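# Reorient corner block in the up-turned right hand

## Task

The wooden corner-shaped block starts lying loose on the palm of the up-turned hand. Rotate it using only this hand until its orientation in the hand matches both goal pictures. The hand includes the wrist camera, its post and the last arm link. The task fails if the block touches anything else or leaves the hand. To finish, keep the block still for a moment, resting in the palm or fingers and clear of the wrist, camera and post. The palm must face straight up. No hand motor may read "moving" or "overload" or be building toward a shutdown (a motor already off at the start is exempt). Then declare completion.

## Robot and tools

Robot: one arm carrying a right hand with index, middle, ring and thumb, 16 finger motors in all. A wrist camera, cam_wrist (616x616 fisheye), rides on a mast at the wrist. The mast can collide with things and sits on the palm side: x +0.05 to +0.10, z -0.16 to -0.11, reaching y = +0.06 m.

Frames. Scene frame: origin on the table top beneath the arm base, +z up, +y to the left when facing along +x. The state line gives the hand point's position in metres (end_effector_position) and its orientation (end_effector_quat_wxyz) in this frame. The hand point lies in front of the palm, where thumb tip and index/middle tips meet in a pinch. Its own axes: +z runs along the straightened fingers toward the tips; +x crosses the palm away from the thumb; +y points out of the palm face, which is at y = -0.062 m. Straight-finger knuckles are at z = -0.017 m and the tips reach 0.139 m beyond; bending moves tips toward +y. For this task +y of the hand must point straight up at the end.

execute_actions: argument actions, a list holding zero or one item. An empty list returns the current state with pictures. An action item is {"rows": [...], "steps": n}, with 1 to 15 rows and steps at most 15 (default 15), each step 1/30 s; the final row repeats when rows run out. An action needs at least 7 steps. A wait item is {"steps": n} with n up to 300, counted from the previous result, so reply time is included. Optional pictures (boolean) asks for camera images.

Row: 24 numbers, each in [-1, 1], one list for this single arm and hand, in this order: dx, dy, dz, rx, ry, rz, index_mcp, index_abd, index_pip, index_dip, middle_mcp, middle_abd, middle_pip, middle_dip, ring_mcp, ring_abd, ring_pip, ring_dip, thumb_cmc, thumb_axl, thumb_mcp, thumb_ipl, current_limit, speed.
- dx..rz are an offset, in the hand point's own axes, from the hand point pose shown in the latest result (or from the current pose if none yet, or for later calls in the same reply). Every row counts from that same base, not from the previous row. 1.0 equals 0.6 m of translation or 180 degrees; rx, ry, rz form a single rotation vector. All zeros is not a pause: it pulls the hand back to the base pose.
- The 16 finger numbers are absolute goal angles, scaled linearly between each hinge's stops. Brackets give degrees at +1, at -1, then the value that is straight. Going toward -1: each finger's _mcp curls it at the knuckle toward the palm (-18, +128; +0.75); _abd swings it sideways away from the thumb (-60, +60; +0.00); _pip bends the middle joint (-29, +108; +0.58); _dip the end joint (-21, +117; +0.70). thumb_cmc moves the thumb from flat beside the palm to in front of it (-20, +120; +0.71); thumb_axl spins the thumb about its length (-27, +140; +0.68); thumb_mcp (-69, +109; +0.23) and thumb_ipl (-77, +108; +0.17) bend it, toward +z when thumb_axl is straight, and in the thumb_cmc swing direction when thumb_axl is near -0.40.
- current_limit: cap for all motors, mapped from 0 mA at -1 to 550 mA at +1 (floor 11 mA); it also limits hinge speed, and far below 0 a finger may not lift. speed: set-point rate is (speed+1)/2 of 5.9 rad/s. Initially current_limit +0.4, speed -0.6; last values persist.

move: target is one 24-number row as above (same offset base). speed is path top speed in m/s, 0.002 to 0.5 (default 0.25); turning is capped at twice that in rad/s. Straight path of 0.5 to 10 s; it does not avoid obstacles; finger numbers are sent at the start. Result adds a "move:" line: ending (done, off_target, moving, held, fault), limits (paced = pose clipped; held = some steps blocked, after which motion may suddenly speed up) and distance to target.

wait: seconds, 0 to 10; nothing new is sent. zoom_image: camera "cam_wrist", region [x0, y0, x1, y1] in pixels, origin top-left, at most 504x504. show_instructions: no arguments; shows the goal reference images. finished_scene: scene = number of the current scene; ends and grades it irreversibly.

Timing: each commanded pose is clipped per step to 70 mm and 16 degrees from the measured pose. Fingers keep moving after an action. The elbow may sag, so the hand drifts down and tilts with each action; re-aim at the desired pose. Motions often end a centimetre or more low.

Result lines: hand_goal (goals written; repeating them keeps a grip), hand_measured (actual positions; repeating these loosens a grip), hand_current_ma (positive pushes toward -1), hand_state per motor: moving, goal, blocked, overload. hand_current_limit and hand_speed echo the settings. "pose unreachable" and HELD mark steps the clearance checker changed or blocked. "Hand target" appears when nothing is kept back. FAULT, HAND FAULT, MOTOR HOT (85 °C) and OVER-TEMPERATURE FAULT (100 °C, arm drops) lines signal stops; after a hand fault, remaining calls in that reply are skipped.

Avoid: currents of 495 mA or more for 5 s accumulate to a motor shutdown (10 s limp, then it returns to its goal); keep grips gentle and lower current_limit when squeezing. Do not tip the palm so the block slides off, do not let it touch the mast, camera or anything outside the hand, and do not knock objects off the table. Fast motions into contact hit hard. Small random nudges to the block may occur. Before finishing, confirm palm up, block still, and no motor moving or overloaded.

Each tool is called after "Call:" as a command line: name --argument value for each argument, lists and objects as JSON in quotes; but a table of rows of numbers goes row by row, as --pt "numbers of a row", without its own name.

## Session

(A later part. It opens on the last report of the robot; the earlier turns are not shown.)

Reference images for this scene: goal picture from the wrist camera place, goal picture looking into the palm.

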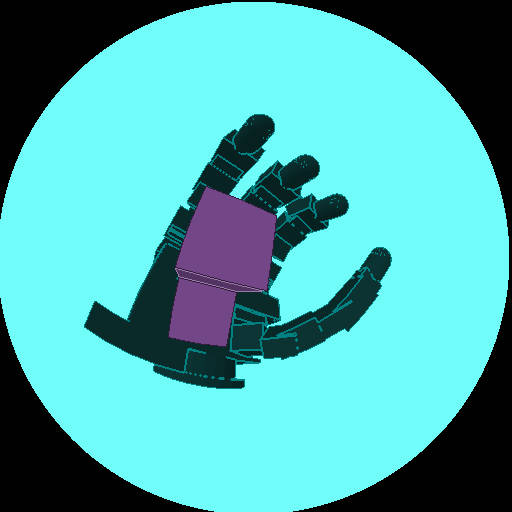

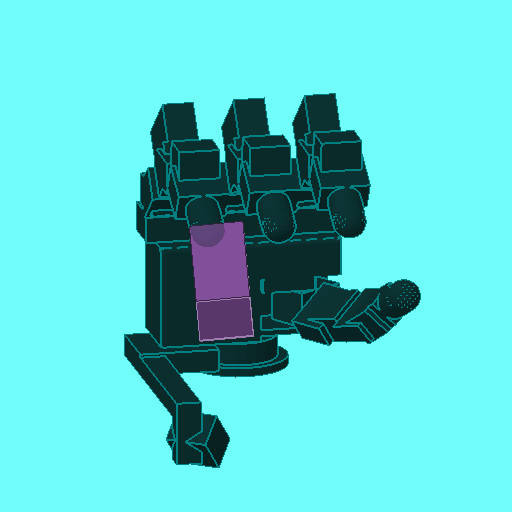

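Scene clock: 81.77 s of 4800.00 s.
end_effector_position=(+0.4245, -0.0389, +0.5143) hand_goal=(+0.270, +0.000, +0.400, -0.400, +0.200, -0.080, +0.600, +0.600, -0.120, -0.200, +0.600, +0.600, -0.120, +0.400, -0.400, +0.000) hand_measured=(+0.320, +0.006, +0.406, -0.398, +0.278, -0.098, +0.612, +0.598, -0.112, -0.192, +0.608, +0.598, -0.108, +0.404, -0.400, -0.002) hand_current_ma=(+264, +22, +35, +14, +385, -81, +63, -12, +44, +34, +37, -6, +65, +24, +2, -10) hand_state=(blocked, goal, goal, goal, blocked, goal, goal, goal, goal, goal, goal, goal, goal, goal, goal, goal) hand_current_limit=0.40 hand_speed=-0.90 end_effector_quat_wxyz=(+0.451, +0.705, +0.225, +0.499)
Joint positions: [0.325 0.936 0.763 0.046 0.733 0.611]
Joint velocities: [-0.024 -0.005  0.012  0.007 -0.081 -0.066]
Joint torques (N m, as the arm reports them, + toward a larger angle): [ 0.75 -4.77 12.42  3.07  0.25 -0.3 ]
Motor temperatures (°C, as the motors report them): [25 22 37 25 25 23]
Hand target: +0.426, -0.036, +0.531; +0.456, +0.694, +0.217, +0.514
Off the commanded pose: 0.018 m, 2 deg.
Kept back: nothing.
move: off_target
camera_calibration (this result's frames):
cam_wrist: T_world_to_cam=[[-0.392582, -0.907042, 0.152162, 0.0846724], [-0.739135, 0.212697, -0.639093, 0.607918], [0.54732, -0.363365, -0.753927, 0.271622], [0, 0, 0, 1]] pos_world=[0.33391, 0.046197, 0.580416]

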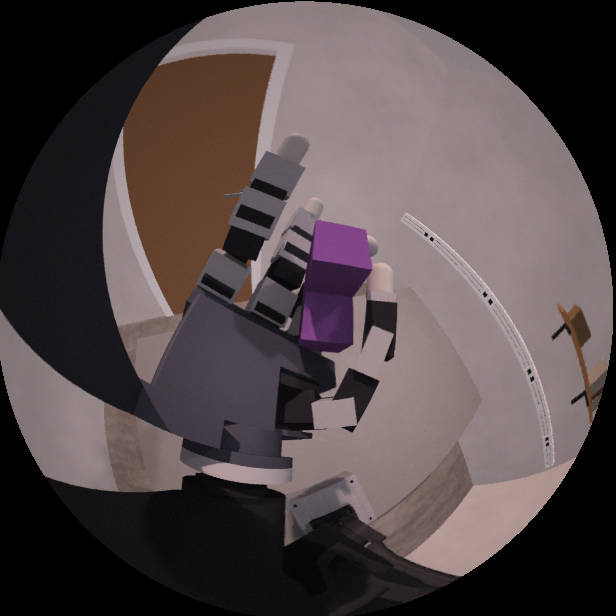

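Call:
move --target '[0.015,0.027,-0.003,-0.008,0.006,0.004, 0.45,-0.2,0.5,-0.4, 0.24,0.1,0.6,0.6, -0.12,-0.2,0.6,0.6, -0.12,0.4,-0.4,0.0, 0.4,-0.9]' --speed 0.06

Call:
zoom_image --camera "cam_wrist" --region '[220, 170, 440, 390]'

Scene clock: 83.10 s of 4800.00 s.
end_effector_position=(+0.4247, -0.0386, +0.5145) hand_goal=(+0.450, -0.200, +0.500, -0.400, +0.240, +0.100, +0.600, +0.600, -0.120, -0.200, +0.600, +0.600, -0.120, +0.400, -0.400, +0.000) hand_measured=(+0.458, -0.192, +0.500, -0.398, +0.306, -0.010, +0.618, +0.598, -0.112, -0.192, +0.608, +0.598, -0.108, +0.404, -0.400, -0.002) hand_current_ma=(+42, +38, -3, +14, +353, -383, +95, -12, +44, +34, +37, -6, +65, +27, +2, -10) hand_state=(goal, goal, goal, goal, blocked, blocked, goal, goal, goal, goal, goal, goal, goal, goal, goal, goal) hand_current_limit=0.40 hand_speed=-0.90 end_effector_quat_wxyz=(+0.451, +0.704, +0.226, +0.499)
Joint positions: [0.325 0.936 0.763 0.047 0.731 0.609]
Joint velocities: [ 0.005  0.005 -0.012 -0.012 -0.037 -0.022]
Joint torques (N m, as the arm reports them, + toward a larger angle): [ 0.14 -5.54 12.49  2.22  0.01 -0.32]
Motor temperatures (°C, as the motors report them): [25 22 36 25 25 23]
Hand target: +0.424, -0.039, +0.533; +0.455, +0.695, +0.219, +0.512
Off the commanded pose: 0.018 m, 2 deg.
Kept back: nothing.
move: off_target
camera_calibration (this result's frames):
cam_wrist: T_world_to_cam=[[-0.391319, -0.907332, 0.153683, 0.0836209], [-0.739709, 0.210782, -0.639063, 0.608265], [0.547449, -0.363758, -0.753645, 0.271508], [0, 0, 0, 1]] pos_world=[0.334025, 0.0464238, 0.580489]

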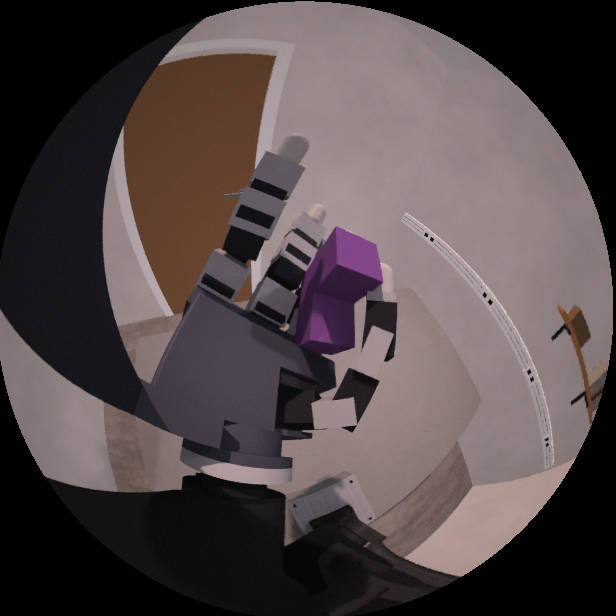

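Region (220, 170, 440, 390) of cam_wrist's 616x616 image, scaled by 2.291, with more detail than that image has.

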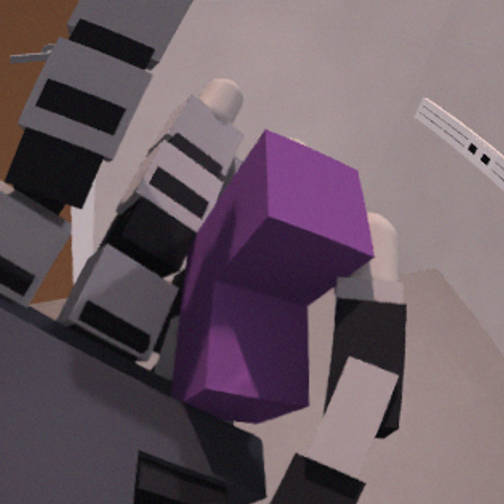

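Call:
move --target '[0.015,0.027,-0.003,-0.008,0.006,0.004, 0.42,-0.2,0.15,-0.3, 0.26,0.0,0.6,0.6, -0.12,-0.2,0.6,0.6, -0.12,0.4,-0.4,0.0, 0.4,-0.9]' --speed 0.06

Call:
zoom_image --camera "cam_wrist" --region '[220, 170, 440, 390]'

Scene clock: 85.10 s of 4800.00 s.
end_effector_position=(+0.4248, -0.0385, +0.5144) hand_goal=(+0.420, -0.200, +0.150, -0.300, +0.260, +0.000, +0.600, +0.600, -0.120, -0.200, +0.600, +0.600, -0.120, +0.400, -0.400, +0.000) hand_measured=(+0.444, -0.192, +0.156, -0.304, +0.316, -0.022, +0.618, +0.598, -0.112, -0.192, +0.608, +0.598, -0.108, +0.404, -0.400, -0.002) hand_current_ma=(+124, +37, +29, -18, +295, -93, +95, -12, +44, +34, +37, -6, +65, +31, +2, -10) hand_state=(blocked, goal, goal, goal, blocked, blocked, goal, goal, goal, goal, goal, goal, goal, goal, goal, goal) hand_current_limit=0.40 hand_speed=-0.90 end_effector_quat_wxyz=(+0.451, +0.704, +0.226, +0.499)
Joint positions: [0.325 0.936 0.763 0.047 0.731 0.609]
Joint velocities: [-0.005  0.005 -0.022 -0.022 -0.007 -0.022]
Joint torques (N m, as the arm reports them, + toward a larger angle): [ 0.23 -5.48 12.48  2.25  0.01 -0.34]
Motor temperatures (°C, as the motors report them): [25 23 36 25 25 23]
Hand target: +0.424, -0.039, +0.533; +0.455, +0.695, +0.220, +0.511
Off the commanded pose: 0.019 m, 2 deg.
Kept back: nothing.
move: off_target
camera_calibration (this result's frames):
cam_wrist: T_world_to_cam=[[-0.390627, -0.907642, 0.153611, 0.0834842], [-0.739887, 0.21028, -0.639022, 0.608343], [0.547702, -0.363274, -0.753694, 0.271414], [0, 0, 0, 1]] pos_world=[0.334062, 0.0464488, 0.580483]

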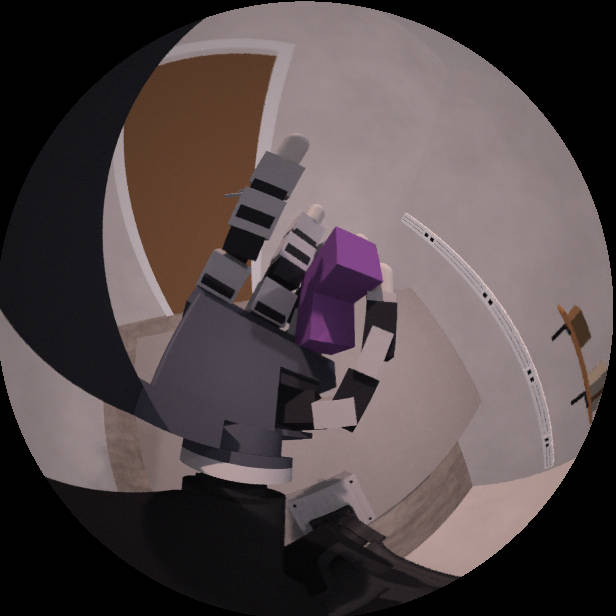

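Region (220, 170, 440, 390) of cam_wrist's 616x616 image, scaled by 2.291, with more detail than that image has.

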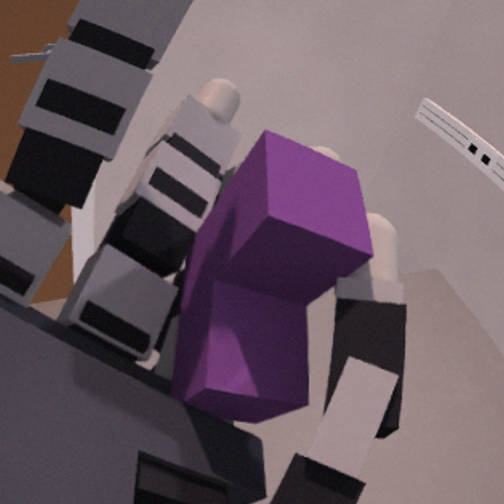

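Call:
move --target '[0.015,0.027,-0.003,-0.008,0.006,0.004, 0.42,-0.2,-0.15,-0.3, 0.26,0.0,0.6,0.6, -0.12,-0.2,0.6,0.6, -0.12,0.4,-0.4,0.0, 0.4,-0.88]' --speed 0.06

Call:
zoom_image --camera "cam_wrist" --region '[220, 170, 440, 390]'

Scene clock: 86.60 s of 4800.00 s.
end_effector_position=(+0.4249, -0.0384, +0.5144) hand_goal=(+0.420, -0.200, -0.150, -0.300, +0.260, +0.000, +0.600, +0.600, -0.120, -0.200, +0.600, +0.600, -0.120, +0.400, -0.400, +0.000) hand_measured=(+0.448, -0.190, -0.124, -0.298, +0.316, -0.022, +0.618, +0.598, -0.112, -0.192, +0.608, +0.598, -0.108, +0.404, -0.400, -0.002) hand_current_ma=(+146, +43, +131, +9, +295, -93, +95, -12, +44, +34, +37, -6, +65, +31, +2, -10) hand_state=(blocked, goal, blocked, goal, blocked, blocked, goal, goal, goal, goal, goal, goal, goal, goal, goal, goal) hand_current_limit=0.40 hand_speed=-0.88 end_effector_quat_wxyz=(+0.451, +0.704, +0.227, +0.500)
Joint positions: [0.325 0.936 0.763 0.047 0.73  0.609]
Joint velocities: [-0.015 -0.024 -0.017 -0.002 -0.125 -0.11 ]
Joint torques (N m, as the arm reports them, + toward a larger angle): [ 0.24 -5.5  12.47  2.23  0.01 -0.34]
Motor temperatures (°C, as the motors report them): [25 23 36 25 25 23]
Hand target: +0.424, -0.039, +0.533; +0.455, +0.695, +0.220, +0.512
Off the commanded pose: 0.019 m, 2 deg.
Kept back: nothing.
move: off_target
camera_calibration (this result's frames):
cam_wrist: T_world_to_cam=[[-0.389936, -0.907951, 0.153539, 0.0833474], [-0.740064, 0.209779, -0.638982, 0.608421], [0.547955, -0.362791, -0.753743, 0.27132], [0, 0, 0, 1]] pos_world=[0.3341, 0.0464738, 0.580478]

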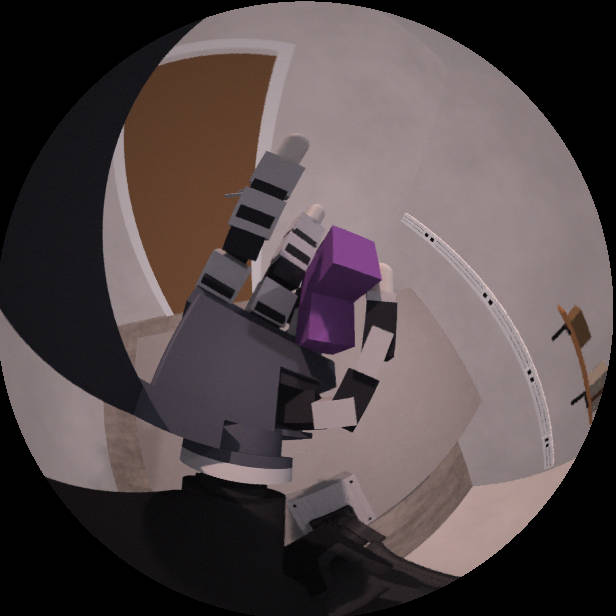

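Region (220, 170, 440, 390) of cam_wrist's 616x616 image, scaled by 2.291, with more detail than that image has.

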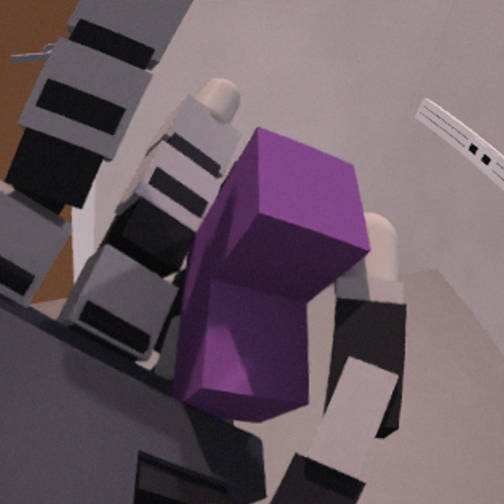

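Call:
move --target '[0.015,0.027,-0.003,-0.008,0.006,0.004, 0.36,-0.2,-0.3,-0.2, 0.24,0.0,0.6,0.6, -0.12,-0.2,0.6,0.6, -0.12,0.4,-0.4,0.0, 0.4,-0.9]' --speed 0.06

Call:
zoom_image --camera "cam_wrist" --region '[220, 170, 440, 390]'

Scene clock: 87.67 s of 4800.00 s.
end_effector_position=(+0.4250, -0.0383, +0.5144) hand_goal=(+0.360, -0.200, -0.300, -0.200, +0.240, +0.000, +0.600, +0.600, -0.120, -0.200, +0.600, +0.600, -0.120, +0.400, -0.400, +0.000) hand_measured=(+0.446, -0.178, -0.244, -0.194, +0.312, -0.022, +0.618, +0.598, -0.112, -0.192, +0.608, +0.598, -0.108, +0.404, -0.400, -0.002) hand_current_ma=(+385, +96, +296, +27, +385, -93, +95, -12, +44, +34, +37, -6, +65, +31, +2, -10) hand_state=(blocked, blocked, blocked, goal, blocked, blocked, goal, goal, goal, goal, goal, goal, goal, goal, goal, goal) hand_current_limit=0.40 hand_speed=-0.90 end_effector_quat_wxyz=(+0.451, +0.704, +0.227, +0.500)
Joint positions: [0.325 0.936 0.763 0.047 0.729 0.609]
Joint velocities: [ 0.005 -0.005  0.002 -0.007  0.022 -0.037]
Joint torques (N m, as the arm reports them, + toward a larger angle): [ 0.19 -5.49 12.5   2.23  0.01 -0.34]
Motor temperatures (°C, as the motors report them): [25 23 36 25 25 23]
Hand target: +0.424, -0.039, +0.533; +0.455, +0.695, +0.220, +0.512
Off the commanded pose: 0.019 m, 2 deg.
Kept back: nothing.
move: off_target
camera_calibration (this result's frames):
cam_wrist: T_world_to_cam=[[-0.389244, -0.90826, 0.153467, 0.0832105], [-0.740242, 0.209277, -0.638941, 0.608499], [0.548207, -0.362307, -0.753792, 0.271226], [0, 0, 0, 1]] pos_world=[0.334137, 0.0464988, 0.580472]

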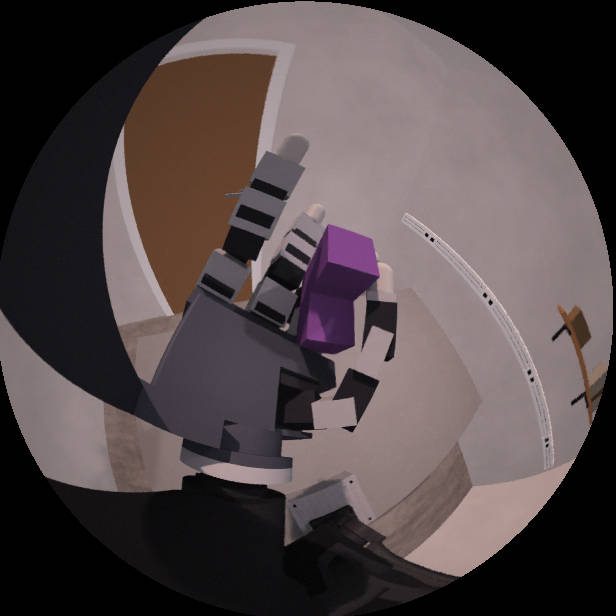

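Region (220, 170, 440, 390) of cam_wrist's 616x616 image, scaled by 2.291, with more detail than that image has.

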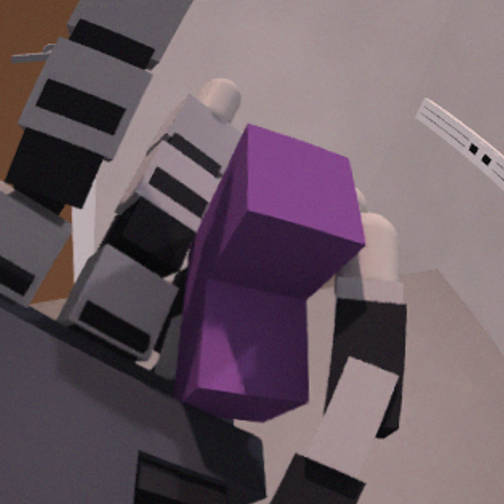

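Call:
move --target '[0.015,0.027,-0.003,-0.008,0.006,0.004, 0.42,-0.2,0.1,-0.2, 0.38,0.0,0.95,0.9, -0.12,0.5,0.5,0.6, -0.12,0.4,-0.4,0.0, 0.4,-0.8]' --speed 0.06

Call:
move --target '[0.015,0.027,-0.003,-0.008,0.006,0.004, 0.42,-0.2,0.1,-0.2, 0.38,0.0,0.95,0.9, -0.15,0.75,0.4,0.5, -0.12,0.4,-0.4,0.0, 0.4,-0.88]' --speed 0.06

Call:
zoom_image --camera "cam_wrist" --region '[220, 170, 440, 390]'

Scene clock: 89.77 s of 4800.00 s.
end_effector_position=(+0.4251, -0.0382, +0.5144) hand_goal=(+0.420, -0.200, +0.100, -0.200, +0.380, +0.000, +0.950, +0.900, -0.120, +0.500, +0.500, +0.600, -0.120, +0.400, -0.400, +0.000) hand_measured=(+0.446, -0.190, +0.098, -0.198, +0.390, +0.000, +0.950, +0.898, -0.112, +0.502, +0.506, +0.598, -0.108, +0.404, -0.400, -0.002) hand_current_ma=(+140, +41, -7, +14, +49, -2, +0, -12, +44, +7, +34, -6, +65, +31, +2, -10) hand_state=(blocked, goal, goal, goal, goal, goal, goal, goal, goal, goal, goal, goal, goal, goal, goal, goal) hand_current_limit=0.40 hand_speed=-0.80 end_effector_quat_wxyz=(+0.451, +0.704, +0.227, +0.500)
Joint positions: [0.325 0.936 0.763 0.047 0.728 0.609]
Joint velocities: [-0.015  0.015 -0.002 -0.002 -0.051 -0.095]
Joint torques (N m, as the arm reports them, + toward a larger angle): [ 0.15 -5.47 12.5   2.23  0.01 -0.34]
Motor temperatures (°C, as the motors report them): [25 23 36 25 25 23]
Hand target: +0.424, -0.039, +0.533; +0.454, +0.695, +0.220, +0.512
Off the commanded pose: 0.019 m, 2 deg.
Kept back: nothing.
move: off_target
camera_calibration (this result's frames):
cam_wrist: T_world_to_cam=[[-0.388552, -0.908569, 0.153395, 0.0830735], [-0.740418, 0.208775, -0.6389, 0.608577], [0.54846, -0.361823, -0.753841, 0.271132], [0, 0, 0, 1]] pos_world=[0.334175, 0.0465239, 0.580467]

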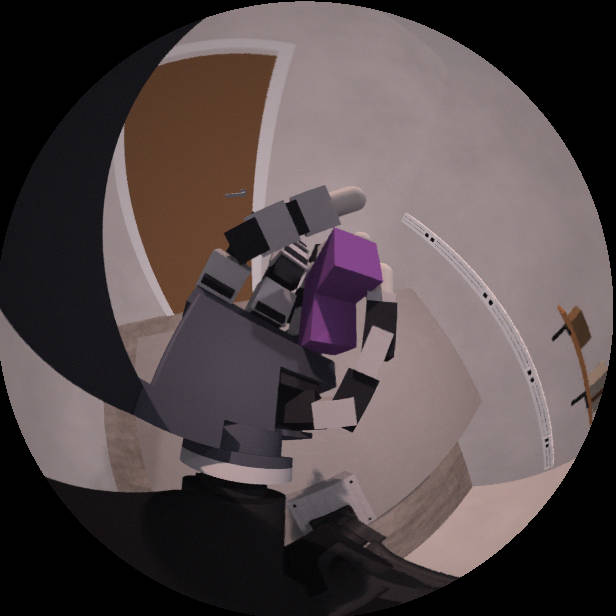

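Scene clock: 90.77 s of 4800.00 s.
end_effector_position=(+0.4252, -0.0381, +0.5144) hand_goal=(+0.420, -0.200, +0.100, -0.200, +0.380, +0.000, +0.950, +0.900, -0.150, +0.750, +0.400, +0.500, -0.120, +0.400, -0.400, +0.000) hand_measured=(+0.442, -0.192, +0.098, -0.198, +0.390, +0.000, +0.950, +0.898, -0.124, +0.678, +0.422, +0.506, -0.098, +0.408, -0.390, +0.002) hand_current_ma=(+123, +36, -7, +14, +49, -2, +0, -12, +153, -319, +109, +38, +113, +43, +70, +7) hand_state=(blocked, goal, goal, goal, goal, goal, goal, goal, blocked, blocked, blocked, goal, blocked, goal, goal, goal) hand_current_limit=0.40 hand_speed=-0.88 end_effector_quat_wxyz=(+0.450, +0.704, +0.227, +0.500)
Joint positions: [0.325 0.936 0.763 0.047 0.728 0.609]
Joint velocities: [-0.005 -0.005  0.007  0.012 -0.007  0.066]
Joint torques (N m, as the arm reports them, + toward a larger angle): [ 0.15 -5.48 12.51  2.24  0.01 -0.35]
Motor temperatures (°C, as the motors report them): [25 23 36 25 25 23]
Hand target: +0.425, -0.038, +0.533; +0.454, +0.695, +0.221, +0.512
Off the commanded pose: 0.019 m, 2 deg.
Kept back: nothing.
move: off_target
camera_calibration (this result's frames):
cam_wrist: T_world_to_cam=[[-0.38786, -0.908877, 0.153323, 0.0829364], [-0.740595, 0.208273, -0.63886, 0.608654], [0.548711, -0.361339, -0.75389, 0.271038], [0, 0, 0, 1]] pos_world=[0.334212, 0.046549, 0.580461]

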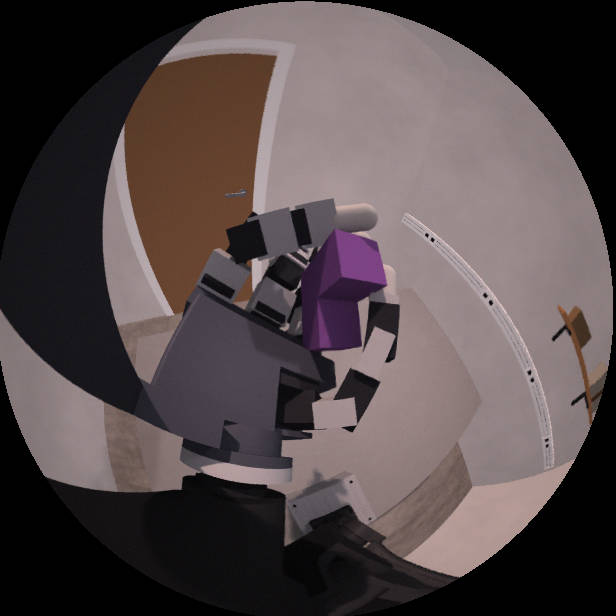

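Region (220, 170, 440, 390) of cam_wrist's 616x616 image, scaled by 2.291, with more detail than that image has.

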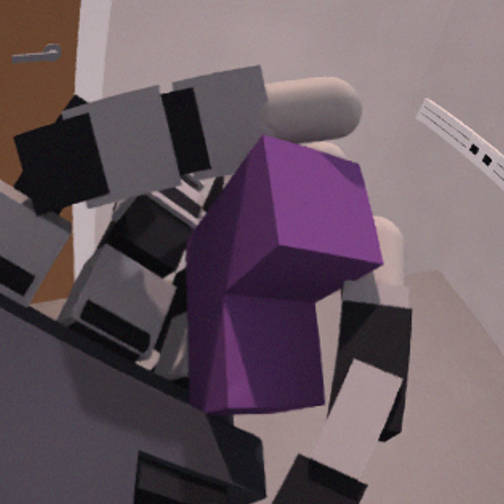

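Call:
move --target '[0.015,0.027,-0.003,-0.008,0.006,-0.05, 0.40,-0.12,-0.3,-0.2, 0.36,0.15,0.95,0.9, -0.13,0.7,0.42,0.5, -0.12,0.4,-0.4,0.0, 0.4,-0.88]' --speed 0.06

Call:
zoom_image --camera "cam_wrist" --region '[220, 170, 440, 390]'

Scene clock: 93.53 s of 4800.00 s.
end_effector_position=(+0.4306, -0.0337, +0.5214) hand_goal=(+0.400, -0.120, -0.300, -0.200, +0.360, +0.150, +0.950, +0.900, -0.130, +0.700, +0.420, +0.500, -0.120, +0.400, -0.400, +0.000) hand_measured=(+0.434, -0.118, -0.246, -0.190, +0.388, +0.148, +0.950, +0.898, -0.114, +0.684, +0.428, +0.504, -0.098, +0.404, -0.390, +0.002) hand_current_ma=(+187, +7, +280, +55, +155, -7, +1, -12, +96, -72, +43, +27, +113, +31, +70, +7) hand_state=(blocked, goal, blocked, goal, blocked, goal, goal, goal, goal, goal, goal, goal, blocked, goal, goal, goal) hand_current_limit=0.40 hand_speed=-0.88 end_effector_quat_wxyz=(+0.487, +0.682, +0.289, +0.463)
Joint positions: [0.304 0.926 0.753 0.047 0.696 0.44 ]
Joint velocities: [ 0.005  0.005  0.002  0.007 -0.022 -0.066]
Joint torques (N m, as the arm reports them, + toward a larger angle): [-0.36 -6.14 10.55  2.88  0.   -0.31]
Motor temperatures (°C, as the motors report them): [25 23 36 25 25 23]
Hand target: +0.425, -0.038, +0.533; +0.495, +0.674, +0.280, +0.472
Off the commanded pose: 0.014 m, 2 deg.
Kept back: nothing.
move: off_target
camera_calibration (this result's frames):
cam_wrist: T_world_to_cam=[[-0.3473, -0.883546, 0.314213, -0.0125243], [-0.788143, 0.0934513, -0.608356, 0.616896], [0.508147, -0.458927, -0.728816, 0.276092], [0, 0, 0, 1]] pos_world=[0.341558, 0.0579905, 0.580448]

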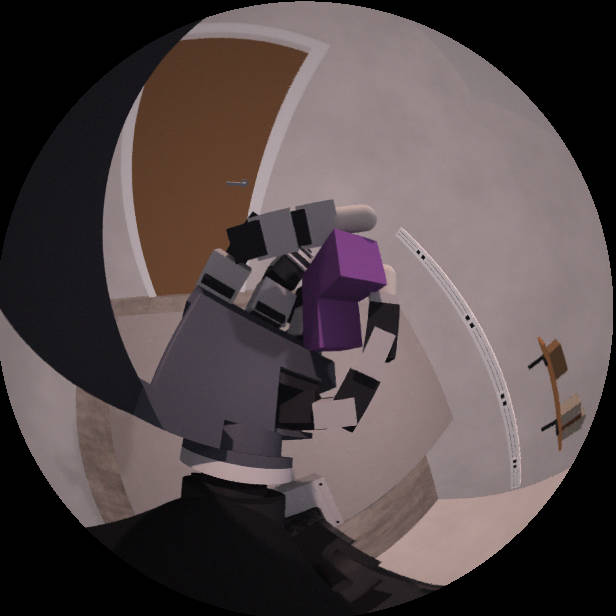

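Region (220, 170, 440, 390) of cam_wrist's 616x616 image, scaled by 2.291, with more detail than that image has.

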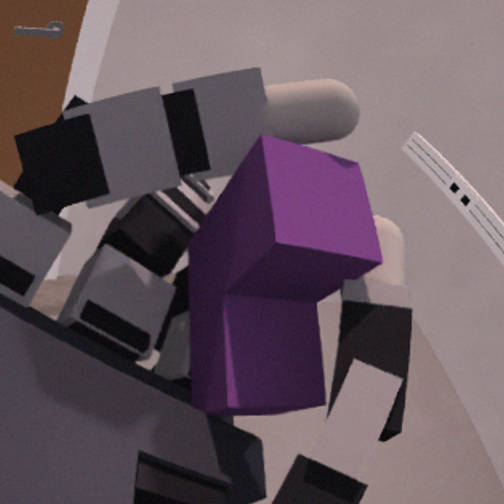

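Call:
move --target '[0.005,0.01,0,-0.04,0.0,-0.115, 0.40,-0.12,-0.3,-0.2, 0.36,0.2,0.95,0.9, -0.13,0.7,0.42,0.5, -0.12,0.4,-0.4,0.0, 0.4,-0.88]' --speed 0.08

Call:
move --target '[0,0.015,0,-0.008,0.0,0, 0.40,-0.12,-0.34,-0.2, 0.36,0.25,0.95,0.9, -0.13,0.7,0.42,0.5, -0.05,0.4,-0.33,0.0, 0.4,-0.9]' --speed 0.08

Call:
zoom_image --camera "cam_wrist" --region '[220, 170, 440, 390]'

Scene clock: 96.73 s of 4800.00 s.
end_effector_position=(+0.4325, -0.0308, +0.5223) hand_goal=(+0.400, -0.120, -0.300, -0.200, +0.360, +0.200, +0.950, +0.900, -0.130, +0.700, +0.420, +0.500, -0.120, +0.400, -0.400, +0.000) hand_measured=(+0.434, -0.118, -0.248, -0.188, +0.388, +0.196, +0.950, +0.898, -0.114, +0.684, +0.428, +0.504, -0.098, +0.404, -0.390, +0.002) hand_current_ma=(+187, +7, +276, +60, +155, -18, +3, -12, +96, -71, +43, +27, +113, +31, +70, +7) hand_state=(blocked, goal, blocked, goal, blocked, goal, goal, goal, goal, goal, goal, goal, blocked, goal, goal, goal) hand_current_limit=0.40 hand_speed=-0.88 end_effector_quat_wxyz=(+0.595, +0.593, +0.385, +0.382)
Joint positions: [ 0.228  0.926  0.647  0.28   0.638 -0.007]
Joint velocities: [-0.005 -0.005 -0.007  0.012  0.007 -0.051]
Joint torques (N m, as the arm reports them, + toward a larger angle): [-0.36 -4.74 10.38  3.28 -0.15 -0.22]
Motor temperatures (°C, as the motors report them): [25 23 35 25 25 23]
Hand target: +0.431, -0.034, +0.528; +0.604, +0.587, +0.378, +0.385
Off the commanded pose: 0.006 m, 1 deg.
Kept back: nothing.
move: done
camera_calibration (this result's frames):
cam_wrist: T_world_to_cam=[[-0.316688, -0.706236, 0.633198, -0.183983], [-0.822656, -0.127803, -0.553989, 0.598384], [0.472171, -0.696345, -0.540516, 0.187046], [0, 0, 0, 1]] pos_world=[0.345681, 0.0767883, 0.549097]

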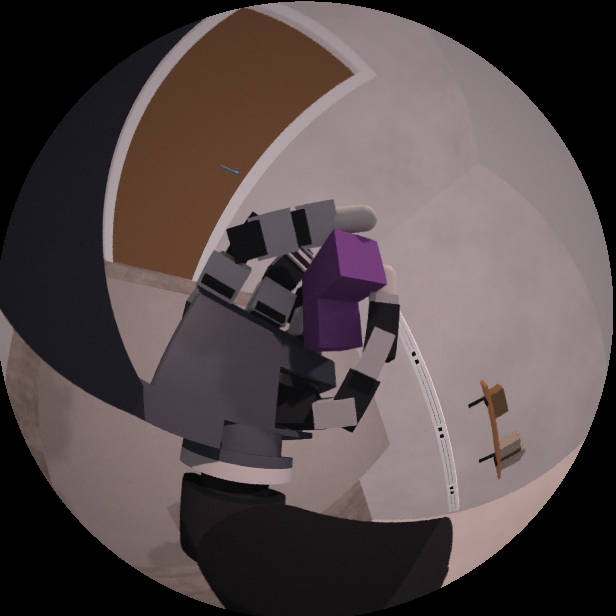

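Scene clock: 97.43 s of 4800.00 s.
end_effector_position=(+0.4327, -0.0304, +0.5224) hand_goal=(+0.400, -0.120, -0.340, -0.200, +0.360, +0.250, +0.950, +0.900, -0.130, +0.700, +0.420, +0.500, -0.050, +0.400, -0.330, +0.000) hand_measured=(+0.436, -0.116, -0.294, -0.186, +0.388, +0.242, +0.950, +0.898, -0.114, +0.686, +0.428, +0.504, -0.048, +0.402, -0.340, +0.000) hand_current_ma=(+193, +16, +245, +74, +155, -34, +4, -12, +96, -61, +43, +17, +6, +9, -62, +0) hand_state=(blocked, goal, blocked, goal, blocked, goal, goal, goal, goal, goal, goal, goal, goal, goal, goal, goal) hand_current_limit=0.40 hand_speed=-0.90 end_effector_quat_wxyz=(+0.596, +0.592, +0.386, +0.381)
Joint positions: [ 0.228  0.926  0.647  0.28   0.638 -0.011]
Joint velocities: [-0.005  0.005 -0.007 -0.012 -0.037 -0.095]
Joint torques (N m, as the arm reports them, + toward a larger angle): [ 0.11 -4.68 11.04  2.84 -0.14 -0.26]
Motor temperatures (°C, as the motors report them): [25 23 35 25 25 23]
Hand target: +0.432, -0.031, +0.531; +0.603, +0.585, +0.380, +0.387
Off the commanded pose: 0.009 m, 1 deg.
Kept back: nothing.
move: done
camera_calibration (this result's frames):
cam_wrist: T_world_to_cam=[[-0.315156, -0.704269, 0.636146, -0.185826], [-0.823426, -0.130352, -0.552249, 0.597996], [0.471855, -0.697863, -0.538832, 0.186492], [0, 0, 0, 1]] pos_world=[0.345844, 0.0772249, 0.548943]

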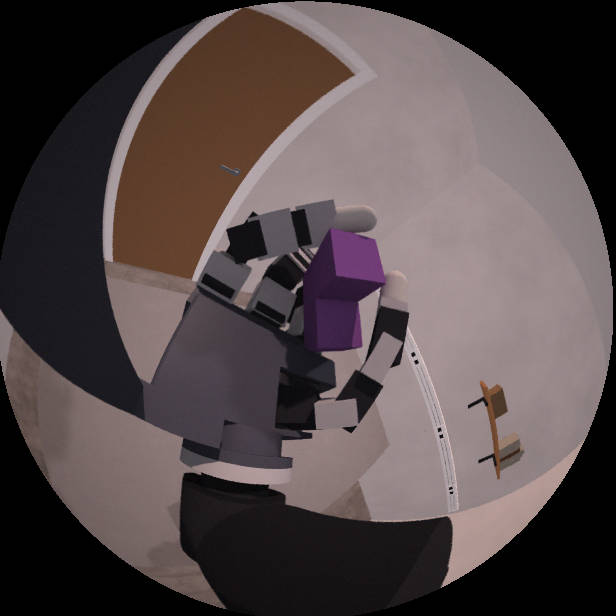

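Region (220, 170, 440, 390) of cam_wrist's 616x616 image, scaled by 2.291, with more detail than that image has.

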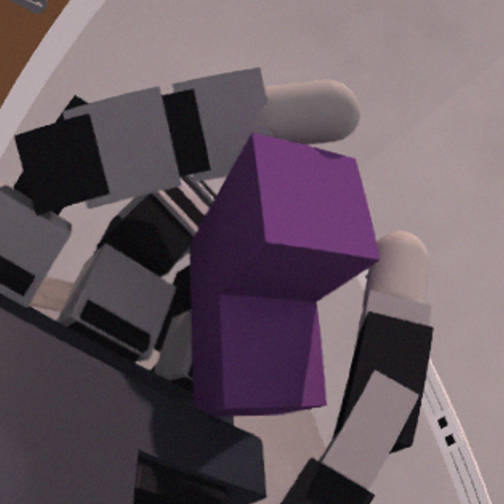

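Call:
move --target '[0,0.015,0,-0.006,0.0,0, 0.40,-0.12,-0.34,-0.2, 0.36,0.25,0.95,0.9, -0.13,0.7,0.42,0.5, 0.3,0.35,0.15,-0.3, 0.4,-0.6]' --speed 0.08

Call:
move --target '[0,0.015,0,-0.006,0.0,0, 0.40,-0.12,-0.34,-0.2, 0.36,0.25,0.95,0.9, -0.13,0.7,0.42,0.5, 0.3,0.35,0.0,-0.85, 0.4,-0.7]' --speed 0.08

Call:
zoom_image --camera "cam_wrist" --region '[220, 190, 460, 430]'

Scene clock: 98.93 s of 4800.00 s.
end_effector_position=(+0.4327, -0.0303, +0.5224) hand_goal=(+0.400, -0.120, -0.340, -0.200, +0.360, +0.250, +0.950, +0.900, -0.130, +0.700, +0.420, +0.500, +0.300, +0.350, +0.150, -0.300) hand_measured=(+0.436, -0.116, -0.294, -0.186, +0.388, +0.242, +0.950, +0.898, -0.114, +0.686, +0.428, +0.504, +0.308, +0.356, +0.148, -0.298) hand_current_ma=(+193, +16, +245, +74, +155, -34, +4, -12, +96, -61, +43, +17, +40, +33, -7, +12) hand_state=(blocked, goal, blocked, goal, blocked, goal, goal, goal, goal, goal, goal, goal, goal, goal, goal, goal) hand_current_limit=0.40 hand_speed=-0.60 end_effector_quat_wxyz=(+0.596, +0.592, +0.387, +0.381)
Joint positions: [ 0.228  0.926  0.647  0.28   0.638 -0.011]
Joint velocities: [-0.005  0.015  0.007 -0.007  0.007 -0.007]
Joint torques (N m, as the arm reports them, + toward a larger angle): [ 0.23 -4.73 11.24  2.34 -0.14 -0.25]
Motor temperatures (°C, as the motors report them): [25 23 35 25 25 23]
Hand target: +0.433, -0.030, +0.531; +0.601, +0.586, +0.383, +0.385
Off the commanded pose: 0.009 m, 1 deg.
Kept back: nothing.
move: done
camera_calibration (this result's frames):
cam_wrist: T_world_to_cam=[[-0.315056, -0.704048, 0.63644, -0.185996], [-0.823512, -0.130544, -0.552074, 0.597956], [0.47177, -0.698051, -0.538663, 0.186454], [0, 0, 0, 1]] pos_world=[0.345862, 0.0772638, 0.548928]

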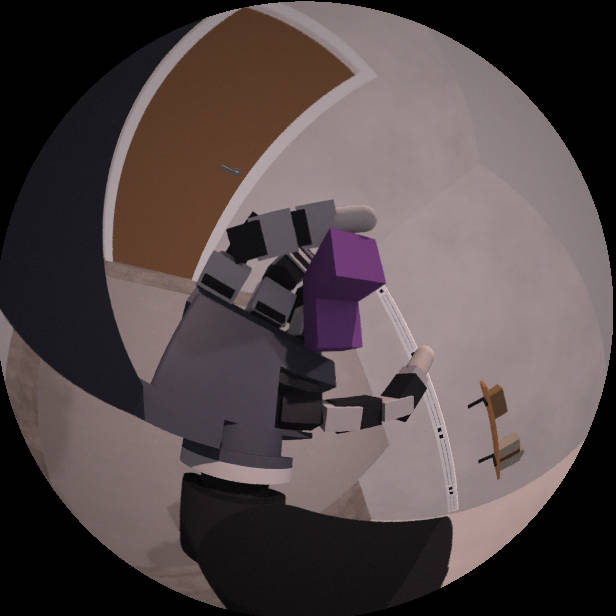

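Scene clock: 100.20 s of 4800.00 s.
end_effector_position=(+0.4327, -0.0303, +0.5224) hand_goal=(+0.400, -0.120, -0.340, -0.200, +0.360, +0.250, +0.950, +0.900, -0.130, +0.700, +0.420, +0.500, +0.300, +0.350, +0.000, -0.850) hand_measured=(+0.436, -0.116, -0.294, -0.186, +0.388, +0.242, +0.950, +0.898, -0.114, +0.686, +0.428, +0.504, +0.308, +0.356, +0.002, -0.848) hand_current_ma=(+193, +16, +245, +74, +155, -34, +4, -12, +96, -61, +43, +17, +41, +33, +13, +8) hand_state=(blocked, goal, blocked, goal, blocked, goal, goal, goal, goal, goal, goal, goal, goal, goal, goal, goal) hand_current_limit=0.40 hand_speed=-0.70 end_effector_quat_wxyz=(+0.596, +0.592, +0.387, +0.381)
Joint positions: [ 0.228  0.926  0.647  0.28   0.638 -0.011]
Joint velocities: [-0.034 -0.015 -0.017 -0.017  0.022 -0.022]
Joint torques (N m, as the arm reports them, + toward a larger angle): [ 0.2  -4.86 11.25  2.35 -0.14 -0.25]
Motor temperatures (°C, as the motors report them): [25 23 35 25 25 23]
Hand target: +0.433, -0.030, +0.531; +0.602, +0.586, +0.383, +0.384
Off the commanded pose: 0.009 m, 1 deg.
Kept back: nothing.
move: done
camera_calibration (this result's frames):
cam_wrist: T_world_to_cam=[[-0.315056, -0.704048, 0.63644, -0.185996], [-0.823512, -0.130544, -0.552074, 0.597956], [0.47177, -0.698051, -0.538663, 0.186454], [0, 0, 0, 1]] pos_world=[0.345862, 0.0772638, 0.548928]

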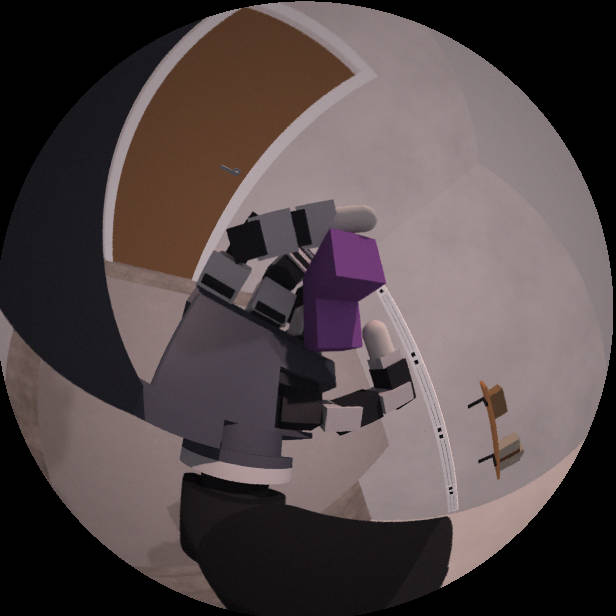

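Region (220, 190, 460, 430) of cam_wrist's 616x616 image, scaled by 2.100, with more detail than that image has.

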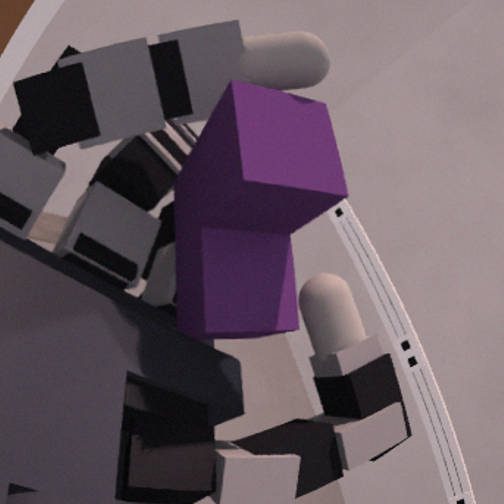

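Call:
move --target '[0,0.015,0,-0.006,0.0,0, 0.40,-0.12,-0.32,-0.2, 0.36,0.25,0.95,0.9, -0.13,0.7,0.42,0.5, 0.38,0.38,-0.25,-0.85, 0.4,-0.88]' --speed 0.08

Call:
zoom_image --camera "cam_wrist" --region '[220, 170, 440, 390]'

Scene clock: 101.33 s of 4800.00 s.
end_effector_position=(+0.4327, -0.0303, +0.5224) hand_goal=(+0.400, -0.120, -0.320, -0.200, +0.360, +0.250, +0.950, +0.900, -0.130, +0.700, +0.420, +0.500, +0.380, +0.380, -0.250, -0.850) hand_measured=(+0.436, -0.116, -0.294, -0.186, +0.388, +0.242, +0.950, +0.898, -0.114, +0.686, +0.428, +0.502, +0.398, +0.378, -0.106, -0.844) hand_current_ma=(+193, +16, +141, +74, +155, -34, +4, -12, +96, -61, +43, +16, +91, -19, +385, +42) hand_state=(blocked, goal, blocked, goal, blocked, goal, goal, goal, goal, goal, goal, goal, goal, goal, blocked, goal) hand_current_limit=0.40 hand_speed=-0.88 end_effector_quat_wxyz=(+0.596, +0.592, +0.387, +0.381)
Joint positions: [ 0.228  0.926  0.647  0.28   0.638 -0.011]
Joint velocities: [-0.015  0.005 -0.002 -0.002 -0.037 -0.007]
Joint torques (N m, as the arm reports them, + toward a larger angle): [ 0.14 -4.83 11.24  2.34 -0.14 -0.24]
Motor temperatures (°C, as the motors report them): [25 23 35 25 25 23]
Hand target: +0.433, -0.030, +0.531; +0.602, +0.586, +0.383, +0.385
Off the commanded pose: 0.009 m, 1 deg.
Kept back: nothing.
move: done
camera_calibration (this result's frames):
cam_wrist: T_world_to_cam=[[-0.315056, -0.704048, 0.63644, -0.185996], [-0.823512, -0.130544, -0.552074, 0.597956], [0.47177, -0.698051, -0.538663, 0.186454], [0, 0, 0, 1]] pos_world=[0.345862, 0.0772638, 0.548928]

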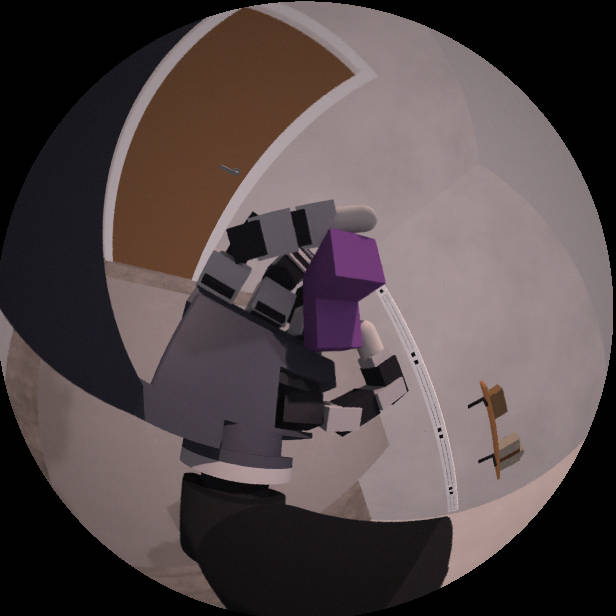

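Region (220, 170, 440, 390) of cam_wrist's 616x616 image, scaled by 2.291, with more detail than that image has.

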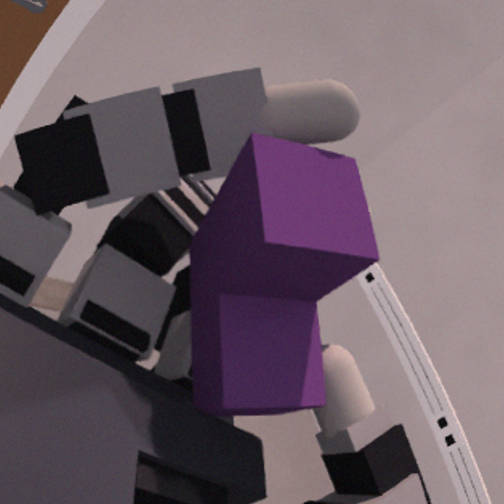

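Call:
move --target '[0,0.015,0,-0.006,0.0,0, 0.45,-0.12,-0.23,-0.17, 0.36,0.25,0.95,0.9, -0.09,0.7,0.45,0.5, 0.36,0.38,-0.22,-0.85, 0.55,-0.92]' --speed 0.08

Call:
zoom_image --camera "cam_wrist" --region '[220, 170, 440, 390]'

Scene clock: 102.37 s of 4800.00 s.
end_effector_position=(+0.4327, -0.0303, +0.5224) hand_goal=(+0.450, -0.120, -0.230, -0.170, +0.360, +0.250, +0.950, +0.900, -0.090, +0.700, +0.450, +0.500, +0.360, +0.380, -0.220, -0.850) hand_measured=(+0.458, -0.116, -0.232, -0.174, +0.392, +0.240, +0.954, +0.898, -0.086, +0.700, +0.448, +0.502, +0.398, +0.374, -0.126, -0.842) hand_current_ma=(+38, +14, -12, -21, +175, -46, +18, -12, +18, +0, -7, +15, +194, -35, +426, +60) hand_state=(goal, goal, goal, goal, blocked, goal, goal, goal, goal, goal, goal, goal, blocked, goal, blocked, goal) hand_current_limit=0.55 hand_speed=-0.92 end_effector_quat_wxyz=(+0.596, +0.592, +0.387, +0.381)
Joint positions: [ 0.228  0.926  0.647  0.28   0.638 -0.011]
Joint velocities: [-0.024 -0.005 -0.037  0.002  0.022  0.066]
Joint torques (N m, as the arm reports them, + toward a larger angle): [ 0.16 -4.92 11.24  2.34 -0.14 -0.24]
Motor temperatures (°C, as the motors report them): [25 23 35 25 25 23]
Hand target: +0.433, -0.030, +0.531; +0.602, +0.586, +0.383, +0.384
Off the commanded pose: 0.009 m, 1 deg.
Kept back: nothing.
move: done
camera_calibration (this result's frames):
cam_wrist: T_world_to_cam=[[-0.315056, -0.704048, 0.63644, -0.185996], [-0.823512, -0.130544, -0.552074, 0.597956], [0.47177, -0.698051, -0.538663, 0.186454], [0, 0, 0, 1]] pos_world=[0.345862, 0.0772638, 0.548928]

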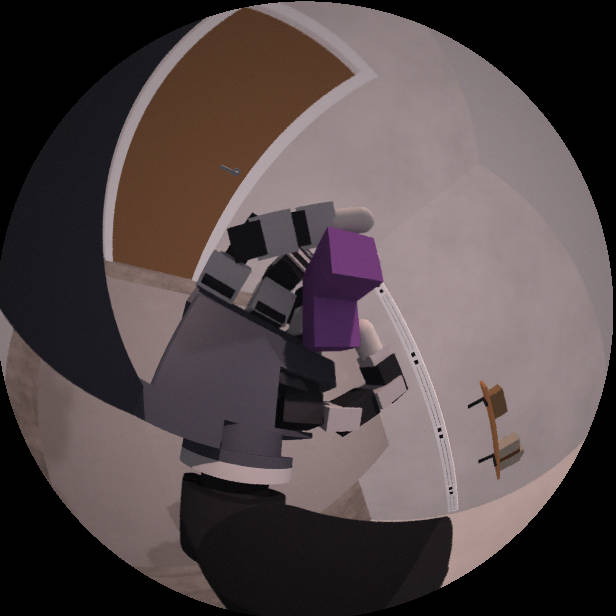

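Region (220, 170, 440, 390) of cam_wrist's 616x616 image, scaled by 2.291, with more detail than that image has.

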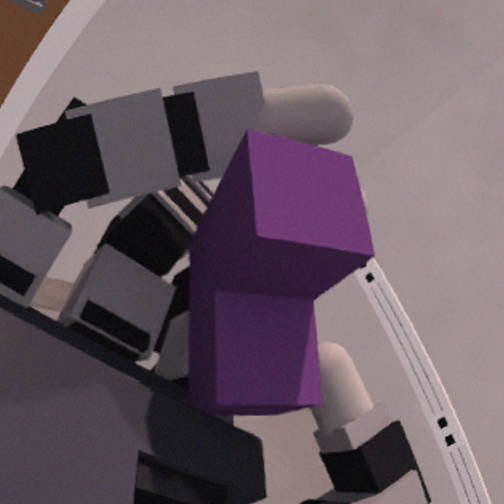

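Call:
move --target '[0,0.015,0,-0.006,0.0,0, 0.43,0.1,-0.28,-0.17, 0.36,0.5,0.95,0.9, -0.12,0.75,0.45,0.5, 0.40,0.38,-0.11,-0.85, 0.45,-0.92]' --speed 0.08

Call:
zoom_image --camera "cam_wrist" --region '[220, 170, 440, 390]'

Scene clock: 103.87 s of 4800.00 s.
end_effector_position=(+0.4327, -0.0303, +0.5224) hand_goal=(+0.430, +0.100, -0.280, -0.170, +0.360, +0.500, +0.950, +0.900, -0.120, +0.750, +0.450, +0.500, +0.400, +0.380, -0.110, -0.850) hand_measured=(+0.452, +0.096, -0.276, -0.174, +0.404, +0.316, +0.966, +0.898, -0.092, +0.726, +0.460, +0.502, +0.412, +0.380, -0.112, -0.848) hand_current_ma=(+120, -16, +17, -21, +230, -399, +83, -12, +170, -105, +46, +15, +63, +5, -19, +9) hand_state=(blocked, goal, goal, goal, blocked, blocked, goal, goal, blocked, blocked, goal, goal, goal, goal, goal, goal) hand_current_limit=0.45 hand_speed=-0.92 end_effector_quat_wxyz=(+0.596, +0.592, +0.387, +0.381)
Joint positions: [ 0.228  0.926  0.647  0.28   0.638 -0.011]
Joint velocities: [-0.024  0.005  0.002  0.017  0.007 -0.007]
Joint torques (N m, as the arm reports them, + toward a larger angle): [ 0.19 -4.87 11.23  2.35 -0.13 -0.25]
Motor temperatures (°C, as the motors report them): [25 23 35 25 25 23]
Hand target: +0.433, -0.030, +0.531; +0.602, +0.586, +0.383, +0.385
Off the commanded pose: 0.009 m, 1 deg.
Kept back: nothing.
move: done
camera_calibration (this result's frames):
cam_wrist: T_world_to_cam=[[-0.315056, -0.704048, 0.63644, -0.185996], [-0.823512, -0.130544, -0.552074, 0.597956], [0.47177, -0.698051, -0.538663, 0.186454], [0, 0, 0, 1]] pos_world=[0.345862, 0.0772638, 0.548928]

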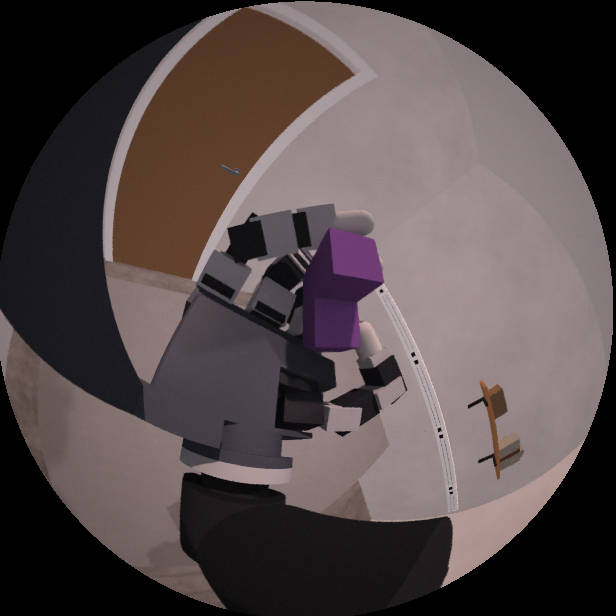

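Region (220, 170, 440, 390) of cam_wrist's 616x616 image, scaled by 2.291, with more detail than that image has.

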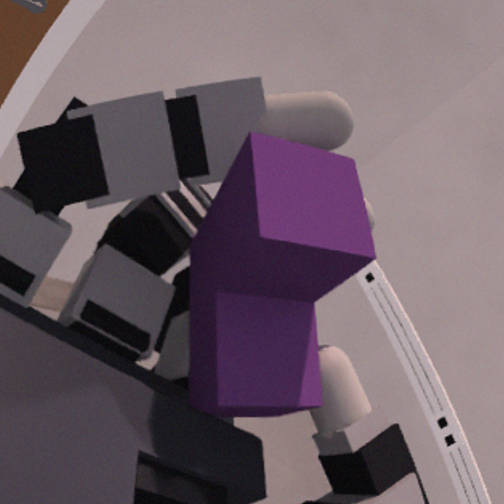

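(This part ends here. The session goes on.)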